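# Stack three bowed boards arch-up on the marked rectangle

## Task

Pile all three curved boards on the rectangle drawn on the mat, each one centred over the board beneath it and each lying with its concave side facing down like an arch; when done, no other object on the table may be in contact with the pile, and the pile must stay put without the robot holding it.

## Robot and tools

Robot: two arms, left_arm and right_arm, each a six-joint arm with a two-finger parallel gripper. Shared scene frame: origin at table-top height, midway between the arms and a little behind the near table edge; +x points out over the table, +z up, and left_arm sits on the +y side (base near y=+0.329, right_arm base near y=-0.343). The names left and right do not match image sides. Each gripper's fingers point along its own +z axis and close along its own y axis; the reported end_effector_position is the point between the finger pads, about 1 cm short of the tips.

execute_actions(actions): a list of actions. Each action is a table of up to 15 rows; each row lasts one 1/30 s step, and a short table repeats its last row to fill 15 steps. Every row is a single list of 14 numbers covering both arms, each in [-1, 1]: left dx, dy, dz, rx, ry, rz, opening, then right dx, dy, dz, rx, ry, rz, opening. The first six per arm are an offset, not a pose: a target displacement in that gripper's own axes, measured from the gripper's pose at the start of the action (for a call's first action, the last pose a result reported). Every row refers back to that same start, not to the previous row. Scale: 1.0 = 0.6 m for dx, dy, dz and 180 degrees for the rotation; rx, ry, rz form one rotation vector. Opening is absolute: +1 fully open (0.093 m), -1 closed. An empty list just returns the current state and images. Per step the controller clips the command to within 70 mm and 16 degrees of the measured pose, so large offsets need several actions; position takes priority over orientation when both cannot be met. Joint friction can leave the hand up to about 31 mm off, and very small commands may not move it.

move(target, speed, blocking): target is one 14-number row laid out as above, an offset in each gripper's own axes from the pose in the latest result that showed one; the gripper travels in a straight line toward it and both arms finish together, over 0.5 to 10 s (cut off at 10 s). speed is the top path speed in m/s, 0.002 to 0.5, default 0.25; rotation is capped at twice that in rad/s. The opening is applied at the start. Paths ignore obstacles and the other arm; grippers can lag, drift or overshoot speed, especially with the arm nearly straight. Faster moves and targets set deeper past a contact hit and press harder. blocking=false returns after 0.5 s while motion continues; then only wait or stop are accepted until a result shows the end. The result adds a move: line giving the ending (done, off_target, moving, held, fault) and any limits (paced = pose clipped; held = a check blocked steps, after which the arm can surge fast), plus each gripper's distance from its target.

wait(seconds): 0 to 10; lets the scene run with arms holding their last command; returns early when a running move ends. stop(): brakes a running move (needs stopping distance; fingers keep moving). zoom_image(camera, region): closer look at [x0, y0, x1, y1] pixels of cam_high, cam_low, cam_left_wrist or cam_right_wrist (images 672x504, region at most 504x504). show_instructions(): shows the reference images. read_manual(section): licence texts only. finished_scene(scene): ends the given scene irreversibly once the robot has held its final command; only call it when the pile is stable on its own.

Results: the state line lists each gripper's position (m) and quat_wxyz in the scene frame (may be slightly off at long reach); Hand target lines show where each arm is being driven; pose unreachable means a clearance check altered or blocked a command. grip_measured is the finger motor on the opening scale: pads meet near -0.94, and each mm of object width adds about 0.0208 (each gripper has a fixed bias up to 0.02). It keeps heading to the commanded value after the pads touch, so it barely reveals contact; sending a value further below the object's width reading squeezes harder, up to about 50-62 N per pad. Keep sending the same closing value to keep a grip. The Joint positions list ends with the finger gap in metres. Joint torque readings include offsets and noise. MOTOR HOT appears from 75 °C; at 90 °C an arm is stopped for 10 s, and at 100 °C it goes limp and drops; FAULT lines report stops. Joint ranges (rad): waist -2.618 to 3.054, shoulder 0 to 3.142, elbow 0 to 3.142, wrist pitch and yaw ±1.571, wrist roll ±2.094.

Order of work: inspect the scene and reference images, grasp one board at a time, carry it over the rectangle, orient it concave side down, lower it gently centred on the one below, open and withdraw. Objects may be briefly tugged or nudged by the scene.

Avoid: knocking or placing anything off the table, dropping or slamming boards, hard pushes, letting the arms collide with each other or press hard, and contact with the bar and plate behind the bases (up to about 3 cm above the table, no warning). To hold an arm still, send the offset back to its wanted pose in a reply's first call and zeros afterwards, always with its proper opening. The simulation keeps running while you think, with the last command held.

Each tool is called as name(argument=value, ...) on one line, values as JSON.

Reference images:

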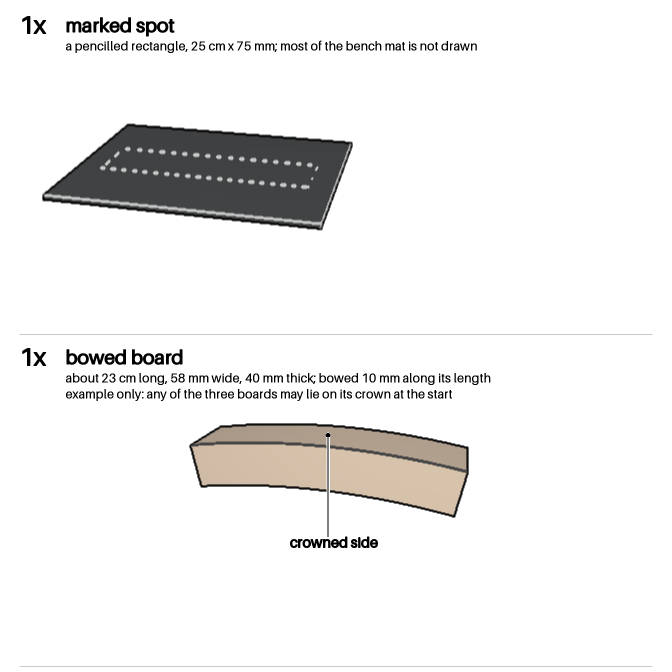

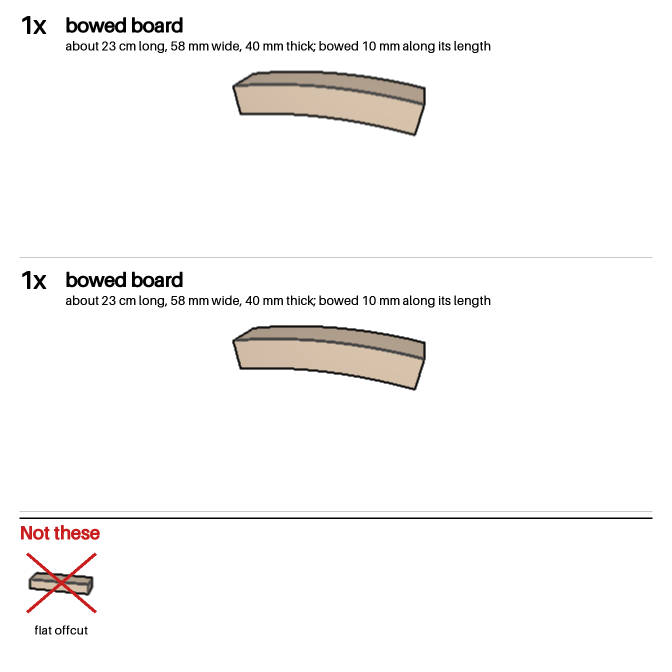

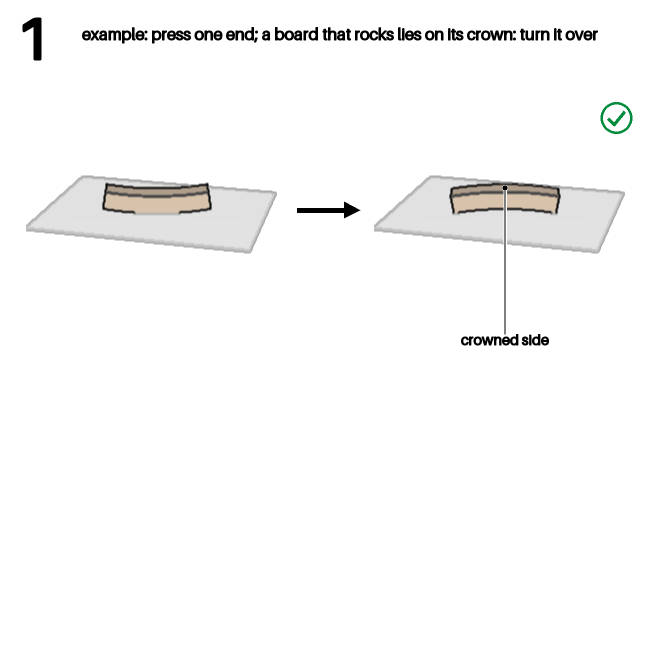

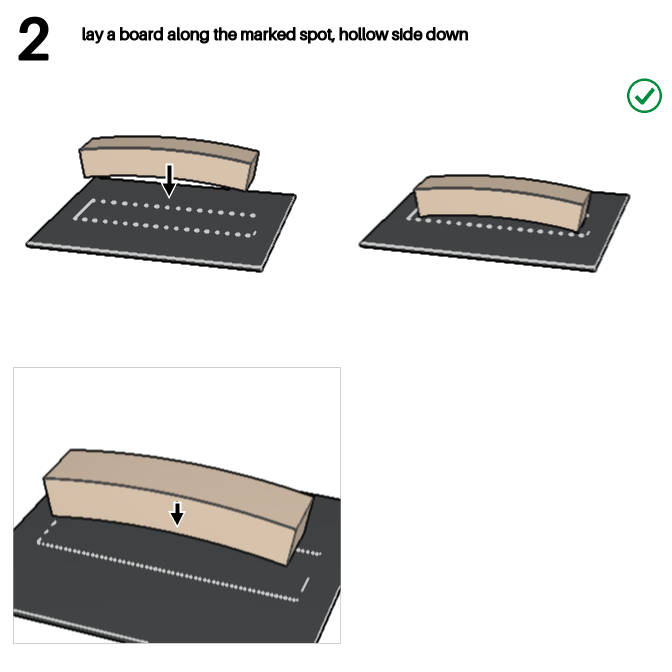

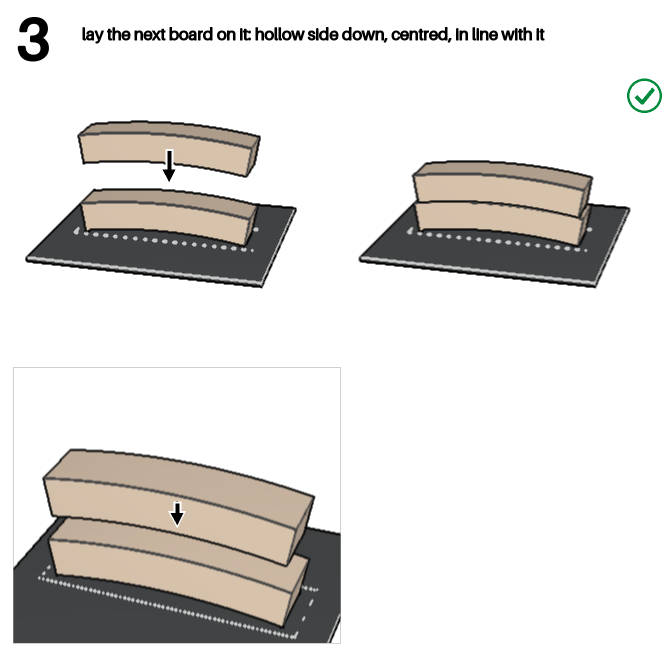

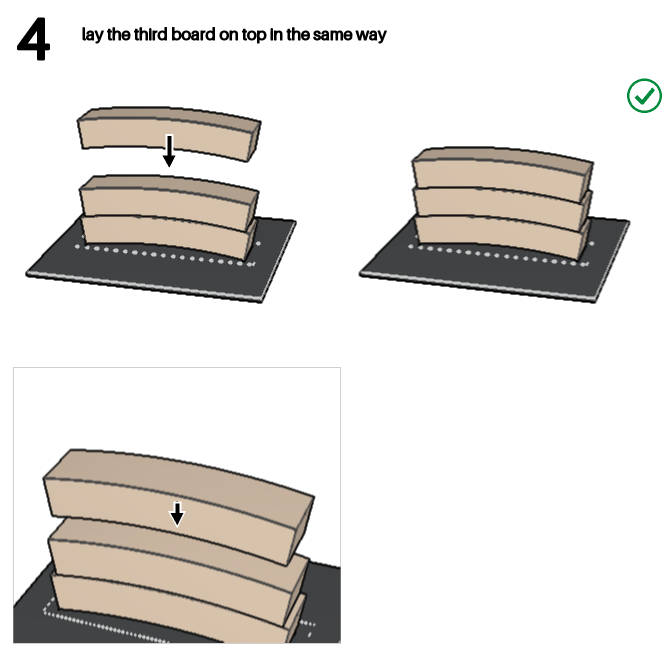

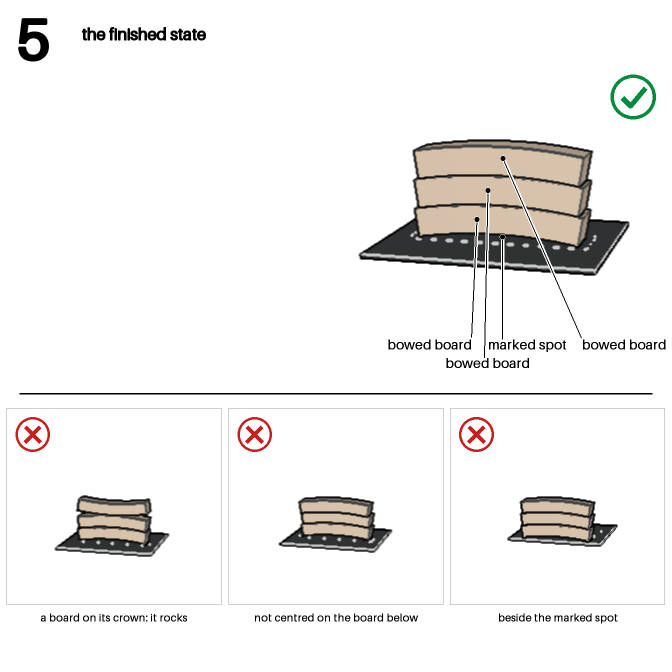

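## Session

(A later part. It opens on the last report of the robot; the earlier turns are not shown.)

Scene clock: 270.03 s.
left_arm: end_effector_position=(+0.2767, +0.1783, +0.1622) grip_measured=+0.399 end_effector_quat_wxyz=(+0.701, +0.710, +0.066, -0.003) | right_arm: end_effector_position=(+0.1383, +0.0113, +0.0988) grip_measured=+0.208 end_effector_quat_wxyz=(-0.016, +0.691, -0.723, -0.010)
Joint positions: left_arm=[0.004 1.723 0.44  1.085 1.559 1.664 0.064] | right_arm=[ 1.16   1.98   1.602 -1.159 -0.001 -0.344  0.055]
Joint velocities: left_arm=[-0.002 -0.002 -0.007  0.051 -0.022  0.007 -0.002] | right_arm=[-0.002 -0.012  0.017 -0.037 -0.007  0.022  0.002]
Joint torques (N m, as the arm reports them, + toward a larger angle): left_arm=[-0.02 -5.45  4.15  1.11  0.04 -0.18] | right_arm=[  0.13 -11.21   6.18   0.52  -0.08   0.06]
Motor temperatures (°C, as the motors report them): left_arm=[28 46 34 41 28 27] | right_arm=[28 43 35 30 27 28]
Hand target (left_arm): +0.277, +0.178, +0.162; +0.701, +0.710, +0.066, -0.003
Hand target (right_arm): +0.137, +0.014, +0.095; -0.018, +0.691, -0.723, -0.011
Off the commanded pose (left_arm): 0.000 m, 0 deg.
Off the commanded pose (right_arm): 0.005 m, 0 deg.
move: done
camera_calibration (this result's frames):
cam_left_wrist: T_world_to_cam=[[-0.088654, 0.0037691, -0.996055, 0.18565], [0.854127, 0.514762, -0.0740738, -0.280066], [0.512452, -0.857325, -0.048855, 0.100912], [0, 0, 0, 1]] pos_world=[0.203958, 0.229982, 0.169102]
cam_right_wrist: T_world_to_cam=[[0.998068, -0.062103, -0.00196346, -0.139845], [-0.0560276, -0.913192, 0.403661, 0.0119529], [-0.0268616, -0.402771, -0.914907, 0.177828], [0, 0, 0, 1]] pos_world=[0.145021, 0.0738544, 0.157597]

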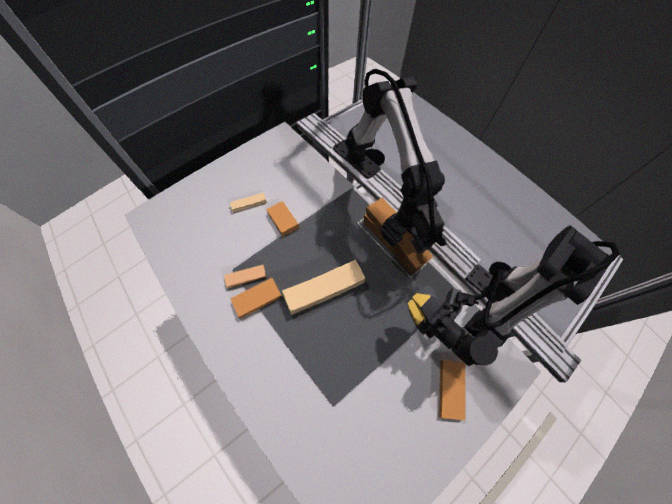

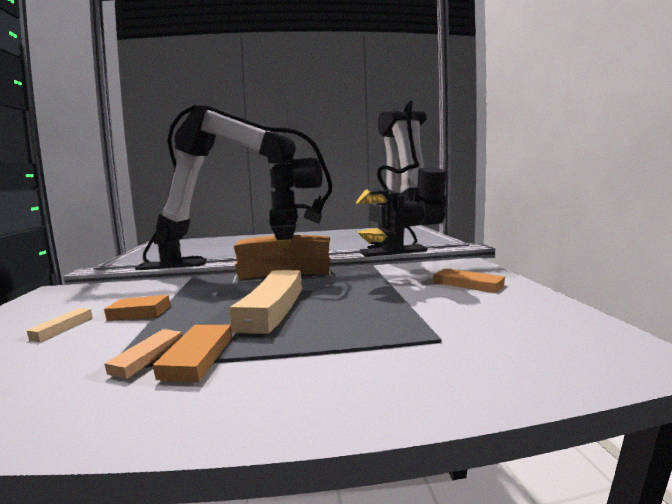

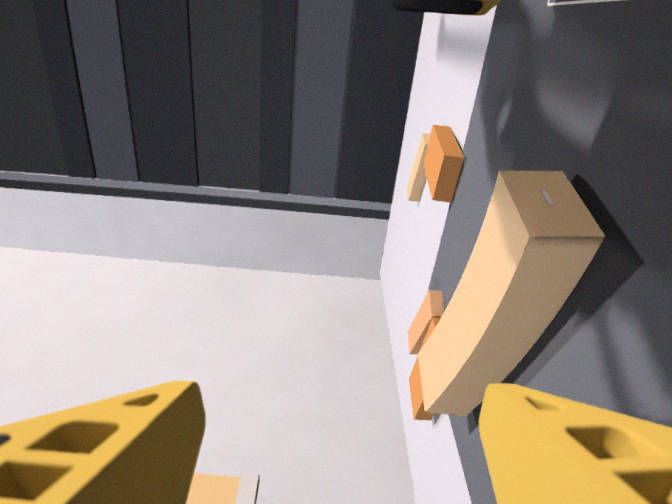

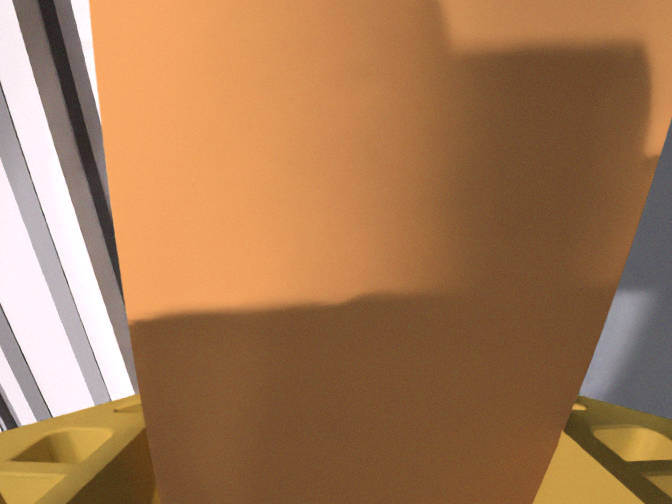

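move(target=[0,0,0,0,0,0,0.4,0,0,0,0,0,0,0.75])

move(target=[0,0,0,0,0,0,0.4,0,0,0.085,0,0,0,0.75], speed=0.06)

zoom_image(camera="cam_low", region=[180, 180, 380, 300])

Scene clock: 276.43 s.
left_arm: end_effector_position=(+0.2767, +0.1783, +0.1622) grip_measured=+0.399 end_effector_quat_wxyz=(+0.701, +0.710, +0.066, -0.003) | right_arm: end_effector_position=(+0.1383, +0.0113, +0.0988) grip_measured=+0.747 end_effector_quat_wxyz=(-0.016, +0.691, -0.723, -0.010)
Joint positions: left_arm=[0.004 1.723 0.44  1.085 1.559 1.664 0.064] | right_arm=[ 1.16   1.98   1.602 -1.159 -0.001 -0.345  0.081]
Joint velocities: left_arm=[-0.002  0.007 -0.007 -0.051 -0.022  0.007 -0.   ] | right_arm=[ 0.002  0.002 -0.002 -0.007 -0.051 -0.081 -0.   ]
Joint torques (N m, as the arm reports them, + toward a larger angle): left_arm=[ 0.05 -5.41  4.31  1.13  0.03 -0.13] | right_arm=[ -0.11 -11.37   6.79   0.43  -0.08   0.03]
Motor temperatures (°C, as the motors report them): left_arm=[28 44 34 41 28 27] | right_arm=[28 43 35 30 27 28]
Hand target (left_arm): +0.277, +0.178, +0.162; +0.701, +0.710, +0.066, -0.003
Hand target (right_arm): +0.138, +0.011, +0.099; -0.016, +0.691, -0.723, -0.010
Off the commanded pose (left_arm): 0.000 m, 0 deg.
Off the commanded pose (right_arm): 0.000 m, 0 deg.
move: done
camera_calibration (this result's frames):
cam_left_wrist: T_world_to_cam=[[-0.088654, 0.0037691, -0.996055, 0.18565], [0.854127, 0.514762, -0.0740738, -0.280066], [0.512452, -0.857325, -0.048855, 0.100912], [0, 0, 0, 1]] pos_world=[0.203958, 0.229982, 0.169102]
cam_right_wrist: T_world_to_cam=[[0.998091, -0.0617225, -0.00194947, -0.139854], [-0.055685, -0.913211, 0.403664, 0.0119054], [-0.0266954, -0.402785, -0.914905, 0.177805], [0, 0, 0, 1]] pos_world=[0.144996, 0.0738572, 0.157596]

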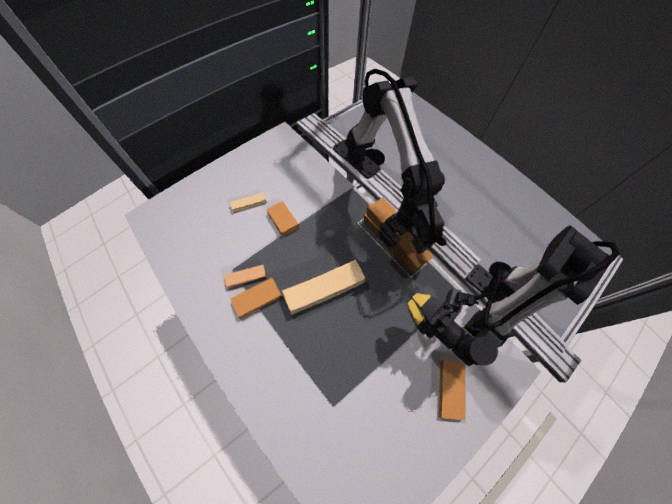

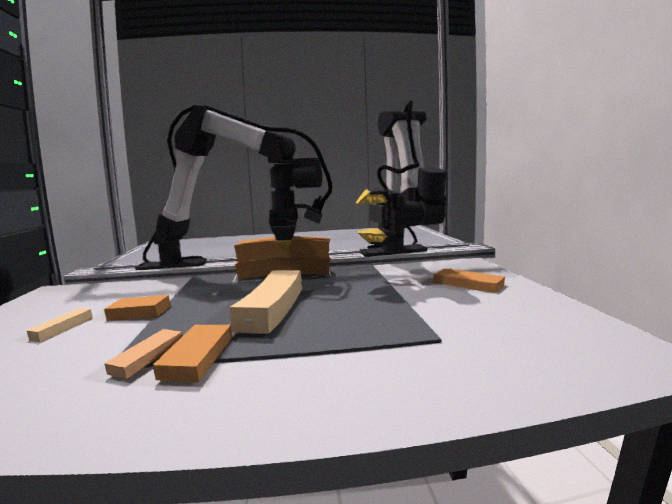

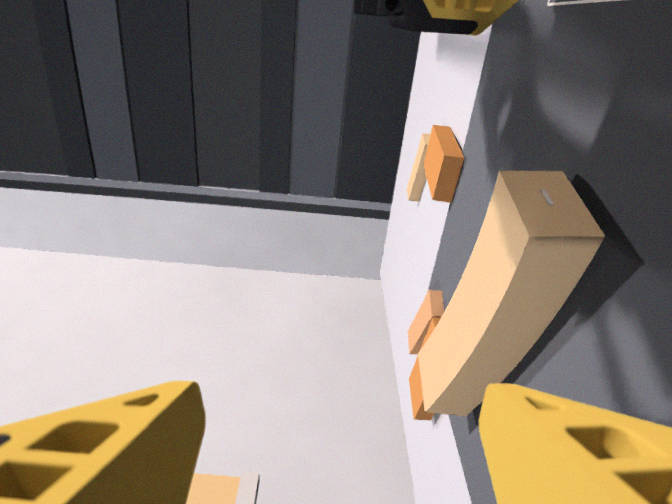

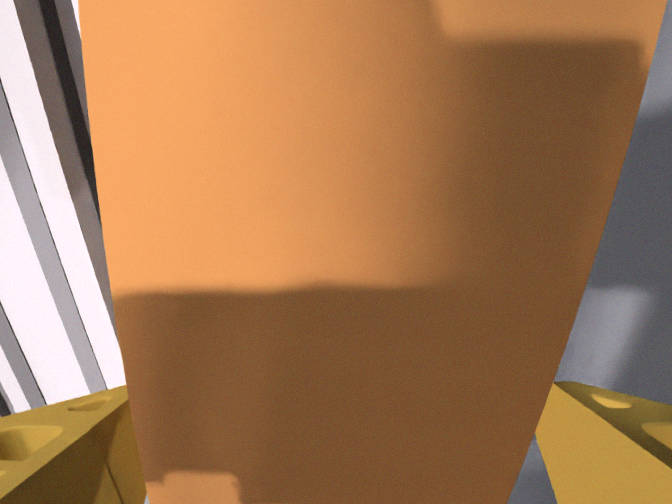

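Scene clock: 277.77 s.
left_arm: end_effector_position=(+0.2767, +0.1783, +0.1622) grip_measured=+0.399 end_effector_quat_wxyz=(+0.701, +0.710, +0.066, -0.003) | right_arm: end_effector_position=(+0.1404, +0.0169, +0.0616) grip_measured=+0.747 end_effector_quat_wxyz=(-0.029, +0.691, -0.723, -0.016)
Joint positions: left_arm=[0.004 1.723 0.44  1.085 1.559 1.664 0.064] | right_arm=[ 1.16   2.006  1.486 -0.988 -0.001 -0.345  0.081]
Joint velocities: left_arm=[-0.007  0.007  0.007 -0.022 -0.007 -0.037  0.001] | right_arm=[ 0.007 -0.002 -0.002 -0.051 -0.007 -0.051  0.001]
Joint torques (N m, as the arm reports them, + toward a larger angle): left_arm=[ 0.04 -5.3   4.25  1.1   0.01 -0.16] | right_arm=[-0.26 -9.81  5.3   0.58 -0.08  0.03]
Motor temperatures (°C, as the motors report them): left_arm=[28 44 34 41 28 27] | right_arm=[28 43 35 30 27 28]
Hand target (left_arm): +0.277, +0.178, +0.162; +0.701, +0.710, +0.066, -0.003
Hand target (right_arm): +0.139, +0.012, +0.048; -0.016, +0.691, -0.723, -0.010
Off the commanded pose (left_arm): 0.000 m, 0 deg.
Off the commanded pose (right_arm): 0.014 m, 2 deg.
move: off_target (right_arm)
camera_calibration (this result's frames):
cam_left_wrist: T_world_to_cam=[[-0.088654, 0.0037691, -0.996055, 0.18565], [0.854127, 0.514762, -0.0740738, -0.280066], [0.512452, -0.857325, -0.048855, 0.100912], [0, 0, 0, 1]] pos_world=[0.203958, 0.229982, 0.169102]
cam_right_wrist: T_world_to_cam=[[0.998055, -0.0619072, 0.00738897, -0.142261], [-0.0600961, -0.923692, 0.378394, 0.034474], [-0.0166002, -0.378102, -0.925615, 0.144787], [0, 0, 0, 1]] pos_world=[0.14646, 0.0777807, 0.122024]

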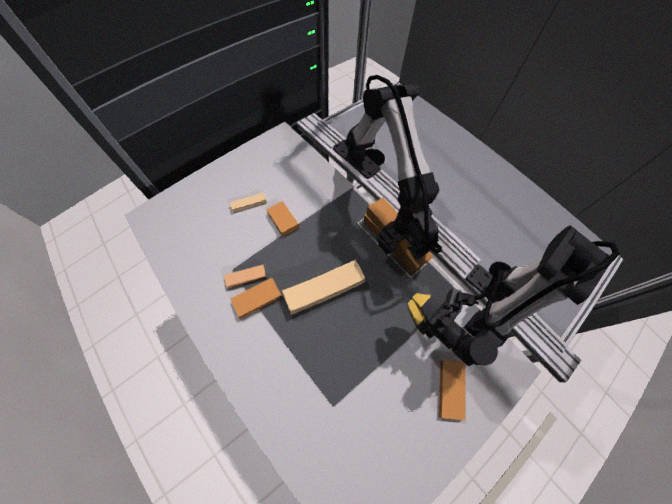

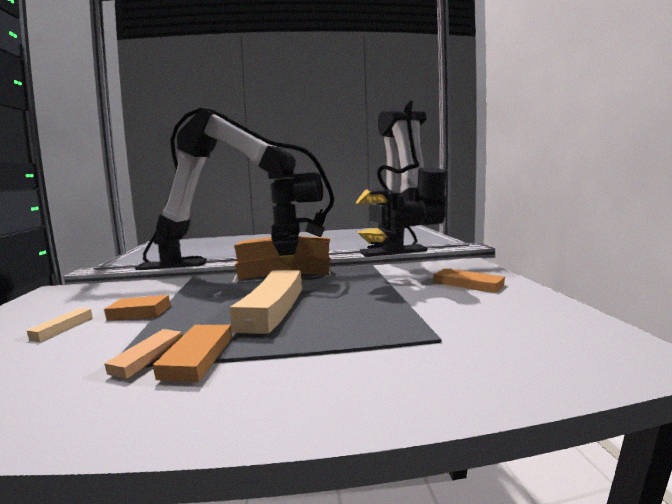

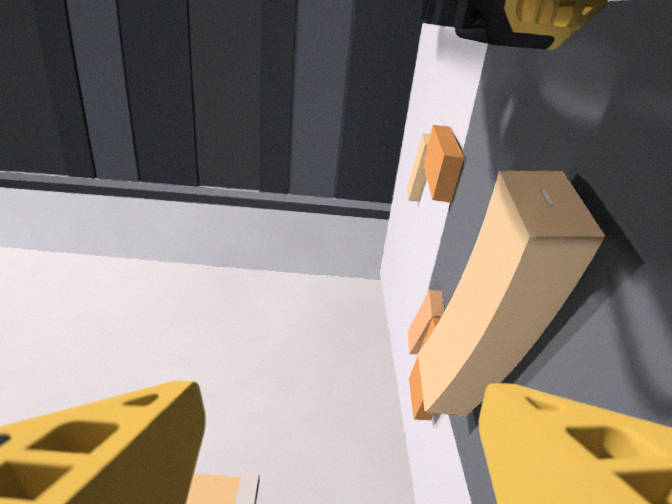

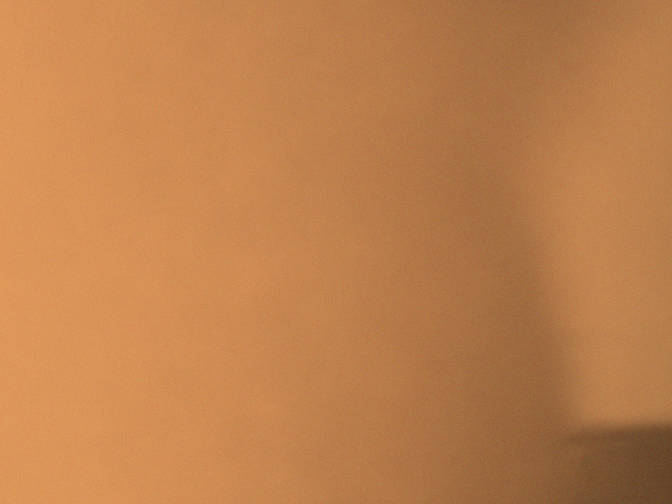

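Region (180, 180, 380, 300) of cam_low's 672x504 image, scaled by 2.520, with more detail than that image has; it fills the top 302 rows of this view, and the rest is white.

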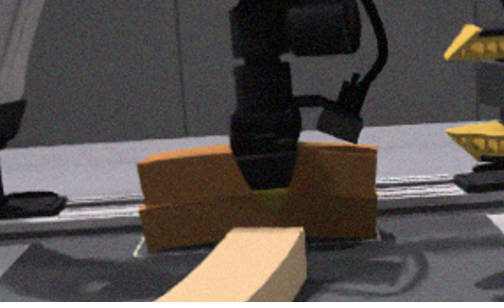

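move(target=[0,0,0,0,0,0,0.4, 0,0,-0.2,0,0,0,0.75], speed=0.15)

Scene clock: 288.63 s.
left_arm: end_effector_position=(+0.2767, +0.1783, +0.1622) grip_measured=+0.399 end_effector_quat_wxyz=(+0.701, +0.710, +0.066, -0.003) | right_arm: end_effector_position=(+0.1388, +0.0117, +0.1786) grip_measured=+0.747 end_effector_quat_wxyz=(-0.032, +0.690, -0.722, -0.017)
Joint positions: left_arm=[0.004 1.723 0.44  1.085 1.559 1.664 0.064] | right_arm=[ 1.16   1.954  1.881 -1.43  -0.001 -0.345  0.081]
Joint velocities: left_arm=[ 0.007  0.002  0.012  0.007 -0.007  0.007  0.   ] | right_arm=[ 0.012  0.002 -0.007  0.007  0.066 -0.022 -0.001]
Joint torques (N m, as the arm reports them, + toward a larger angle): left_arm=[ 0.27 -5.53  4.27  1.15  0.04 -0.16] | right_arm=[ -0.24 -11.08   7.72   0.24  -0.05   0.01]
Motor temperatures (°C, as the motors report them): left_arm=[28 43 34 40 28 27] | right_arm=[28 43 35 30 27 28]
Hand target (left_arm): +0.277, +0.178, +0.162; +0.701, +0.710, +0.066, -0.003
Hand target (right_arm): +0.138, +0.010, +0.181; -0.029, +0.691, -0.723, -0.016
Off the commanded pose (left_arm): 0.000 m, 0 deg.
Off the commanded pose (right_arm): 0.004 m, 0 deg.
move: done
camera_calibration (this result's frames):
cam_left_wrist: T_world_to_cam=[[-0.088654, 0.0037691, -0.996055, 0.18565], [0.854127, 0.514762, -0.0740738, -0.280066], [0.512452, -0.857325, -0.048855, 0.100912], [0, 0, 0, 1]] pos_world=[0.203958, 0.229982, 0.169102]
cam_right_wrist: T_world_to_cam=[[0.998038, -0.0619639, 0.00898562, -0.142096], [-0.0608227, -0.925416, 0.374039, -0.0137849], [-0.0148615, -0.373851, -0.92737, 0.251153], [0, 0, 0, 1]] pos_world=[0.144711, 0.0723321, 0.239344]

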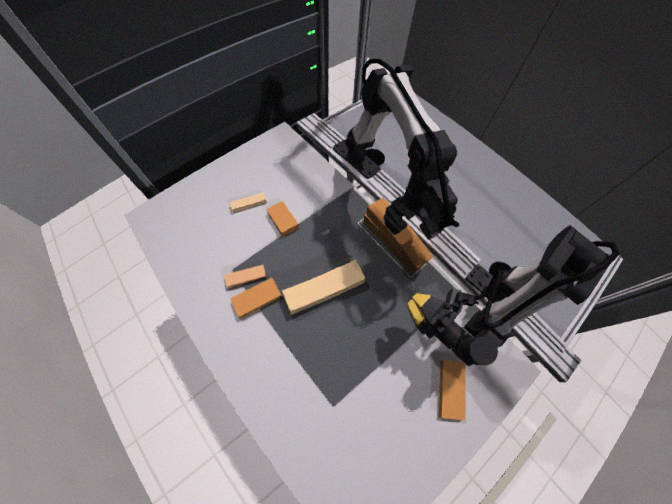

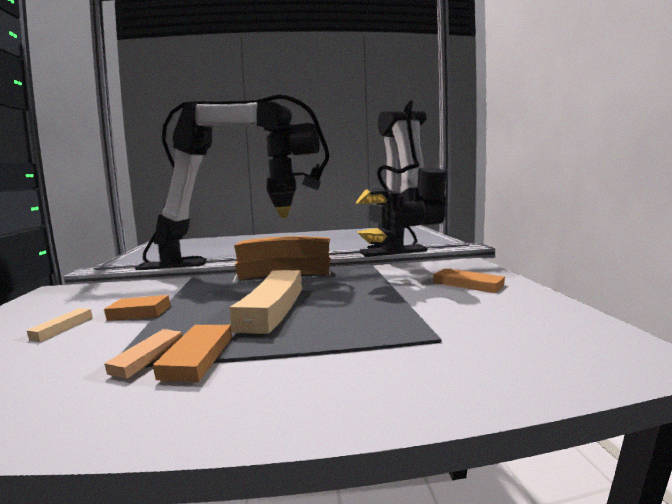

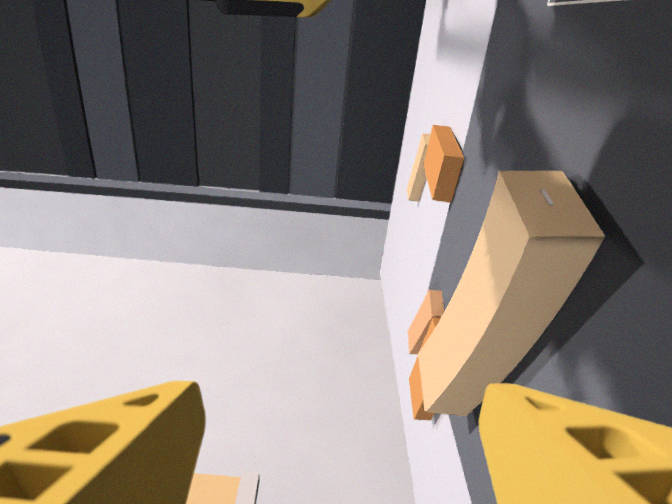

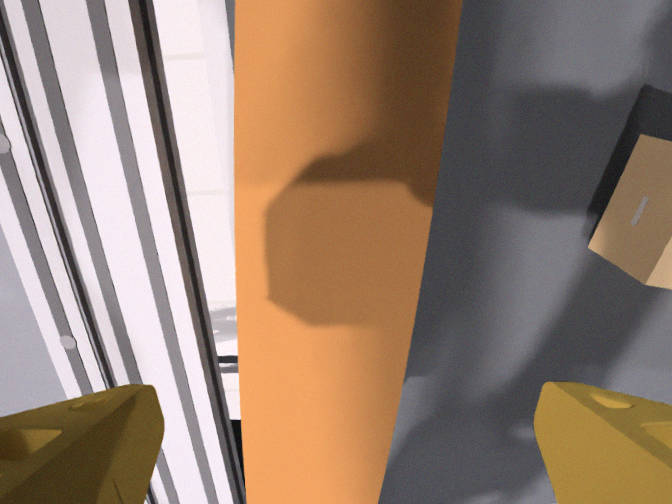

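move(target=[0,0,0,0,0,0,0.4, 0.062,-0.438,0.04,0,0,0.583,1])

Scene clock: 300.63 s.
left_arm: end_effector_position=(+0.2767, +0.1783, +0.1622) grip_measured=+0.399 end_effector_quat_wxyz=(+0.701, +0.710, +0.066, -0.003) | right_arm: end_effector_position=(+0.4012, -0.0339, +0.1681) grip_measured=+0.983 end_effector_quat_wxyz=(+0.076, +0.145, +0.982, +0.089)
Joint positions: left_arm=[0.004 1.723 0.44  1.085 1.559 1.664 0.064] | right_arm=[ 0.624  2.487  2.699 -1.55  -0.011  0.939  0.092]
Joint velocities: left_arm=[ 0.002  0.002 -0.022 -0.022 -0.007 -0.022 -0.   ] | right_arm=[-0.022 -0.012 -0.007 -0.037  0.022  0.037 -0.002]
Joint torques (N m, as the arm reports them, + toward a larger angle): left_arm=[ 0.03 -5.46  4.15  1.14  0.06 -0.14] | right_arm=[ -0.65 -13.04   7.54   0.67  -0.17   0.04]
Motor temperatures (°C, as the motors report them): left_arm=[28 42 34 40 28 27] | right_arm=[28 44 35 30 27 28]
Hand target (left_arm): +0.277, +0.178, +0.162; +0.701, +0.710, +0.066, -0.003
Hand target (right_arm): +0.401, -0.034, +0.158; +0.063, +0.152, +0.983, +0.085
Off the commanded pose (left_arm): 0.000 m, 0 deg.
Off the commanded pose (right_arm): 0.011 m, 10 deg.
joint sent to its limit (right arm) — the command would take joint 4 (wrist pitch) past its lower limit, so that joint was sent only as far as its limit.
move: off_target (right_arm)
camera_calibration (this result's frames):
cam_left_wrist: T_world_to_cam=[[-0.088654, 0.0037691, -0.996055, 0.18565], [0.854127, 0.514762, -0.0740738, -0.280066], [0.512452, -0.857325, -0.048855, 0.100912], [0, 0, 0, 1]] pos_world=[0.203958, 0.229982, 0.169102]
cam_right_wrist: T_world_to_cam=[[-0.285764, -0.93544, -0.208067, 0.115233], [-0.924837, 0.212331, 0.315583, 0.35898], [-0.251029, 0.28261, -0.925805, 0.344989], [0, 0, 0, 1]] pos_world=[0.45153, -0.0659267, 0.230081]

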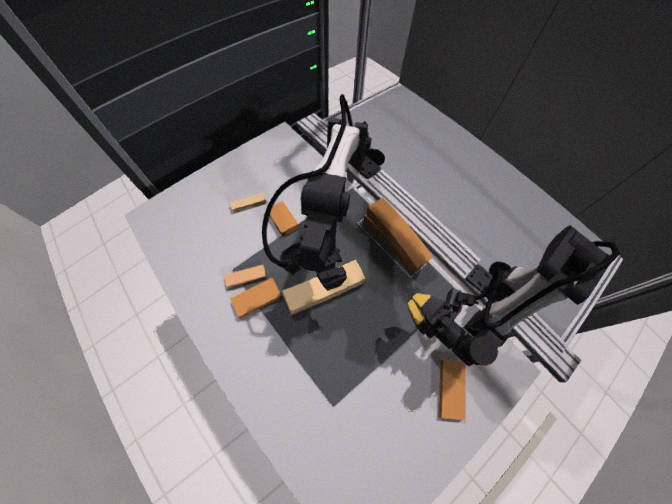

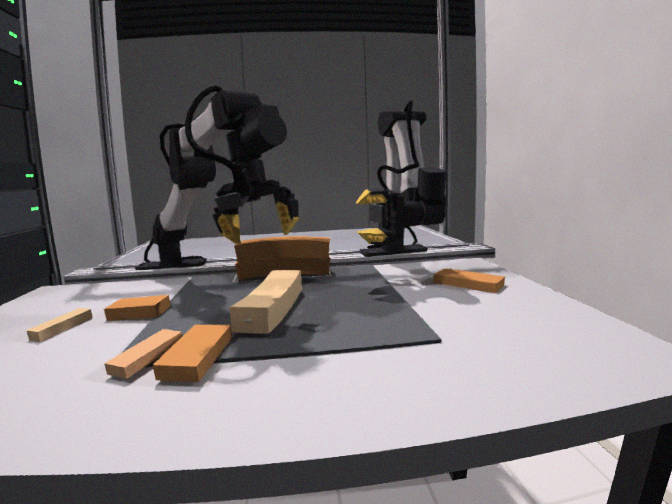

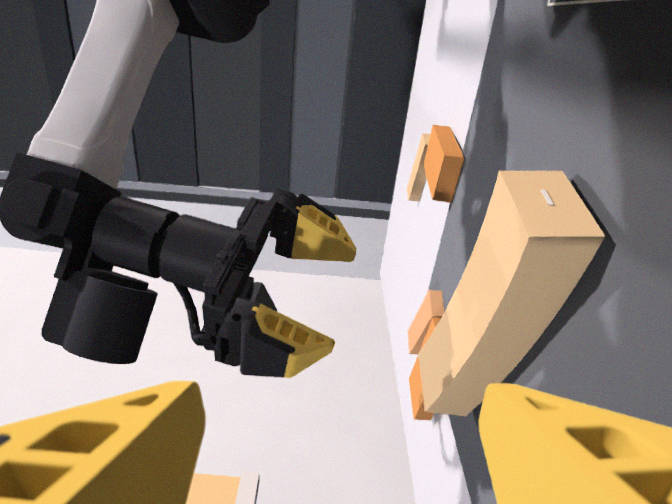

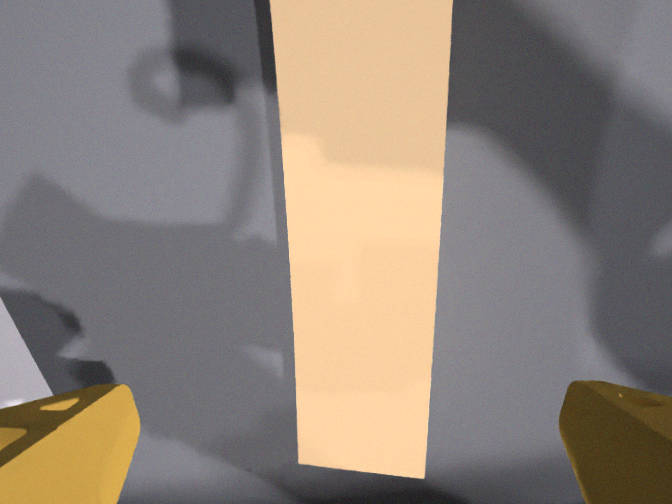

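move(target=[0,0,0,0,0,0,0.4, 0.044,-0.01,0.152,0.063,0.04,-0.005,1], speed=0.15)

Scene clock: 310.97 s.
left_arm: end_effector_position=(+0.2767, +0.1783, +0.1622) grip_measured=+0.399 end_effector_quat_wxyz=(+0.701, +0.710, +0.066, -0.003) | right_arm: end_effector_position=(+0.3921, -0.0202, +0.0801) grip_measured=+0.983 end_effector_quat_wxyz=(+0.019, +0.139, +0.990, +0.026)
Joint positions: left_arm=[0.004 1.723 0.44  1.085 1.559 1.664 0.064] | right_arm=[ 0.658  2.676  2.719 -1.551 -0.002  0.958  0.092]
Joint velocities: left_arm=[-0.002 -0.007 -0.007  0.051 -0.022 -0.066  0.001] | right_arm=[ 0.017 -0.002 -0.007 -0.007 -0.007  0.007 -0.   ]
Joint torques (N m, as the arm reports them, + toward a larger angle): left_arm=[-0.02 -5.25  4.27  1.17  0.05 -0.16] | right_arm=[  0.48 -14.96   7.72   0.3    0.13   0.05]
Motor temperatures (°C, as the motors report them): left_arm=[28 41 34 40 28 27] | right_arm=[28 46 36 30 27 28]
Hand target (left_arm): +0.277, +0.178, +0.162; +0.701, +0.710, +0.066, -0.003
Hand target (right_arm): +0.389, -0.019, +0.074; +0.017, +0.139, +0.990, +0.017
Off the commanded pose (left_arm): 0.000 m, 0 deg.
Off the commanded pose (right_arm): 0.006 m, 4 deg.
joint sent to its limit (right arm) — the command would take joint 4 (wrist pitch) past its lower limit, so that joint was sent only as far as its limit.
move: off_target (right_arm)
camera_calibration (this result's frames):
cam_left_wrist: T_world_to_cam=[[-0.088654, 0.0037691, -0.996055, 0.18565], [0.854127, 0.514762, -0.0740738, -0.280066], [0.512452, -0.857325, -0.048855, 0.100912], [0, 0, 0, 1]] pos_world=[0.203958, 0.229982, 0.169102]
cam_right_wrist: T_world_to_cam=[[-0.290285, -0.954578, -0.0671892, 0.0972462], [-0.880722, 0.239046, 0.408884, 0.351178], [-0.37425, 0.177868, -0.91011, 0.302339], [0, 0, 0, 1]] pos_world=[0.45067, -0.044895, 0.138105]

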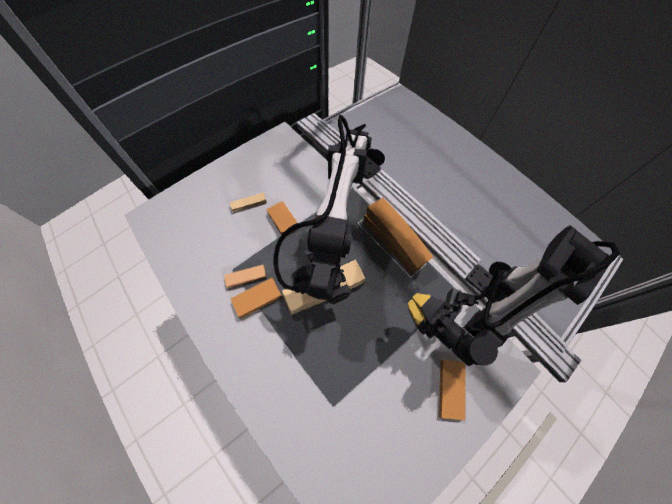

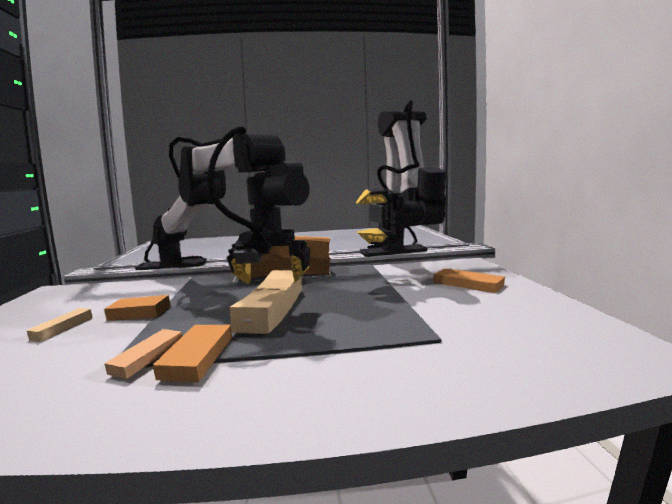

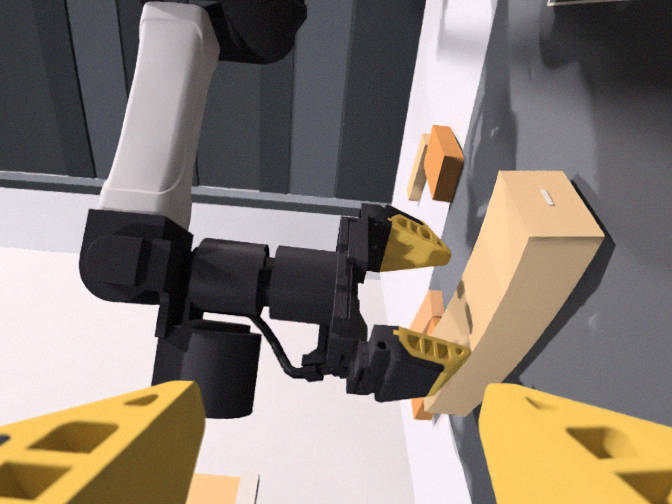

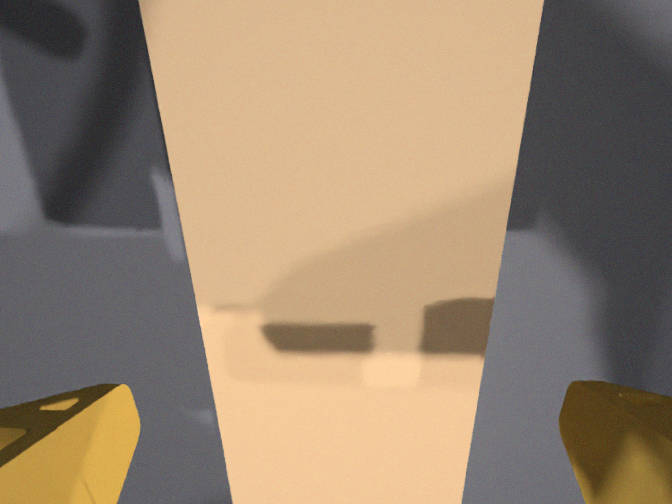

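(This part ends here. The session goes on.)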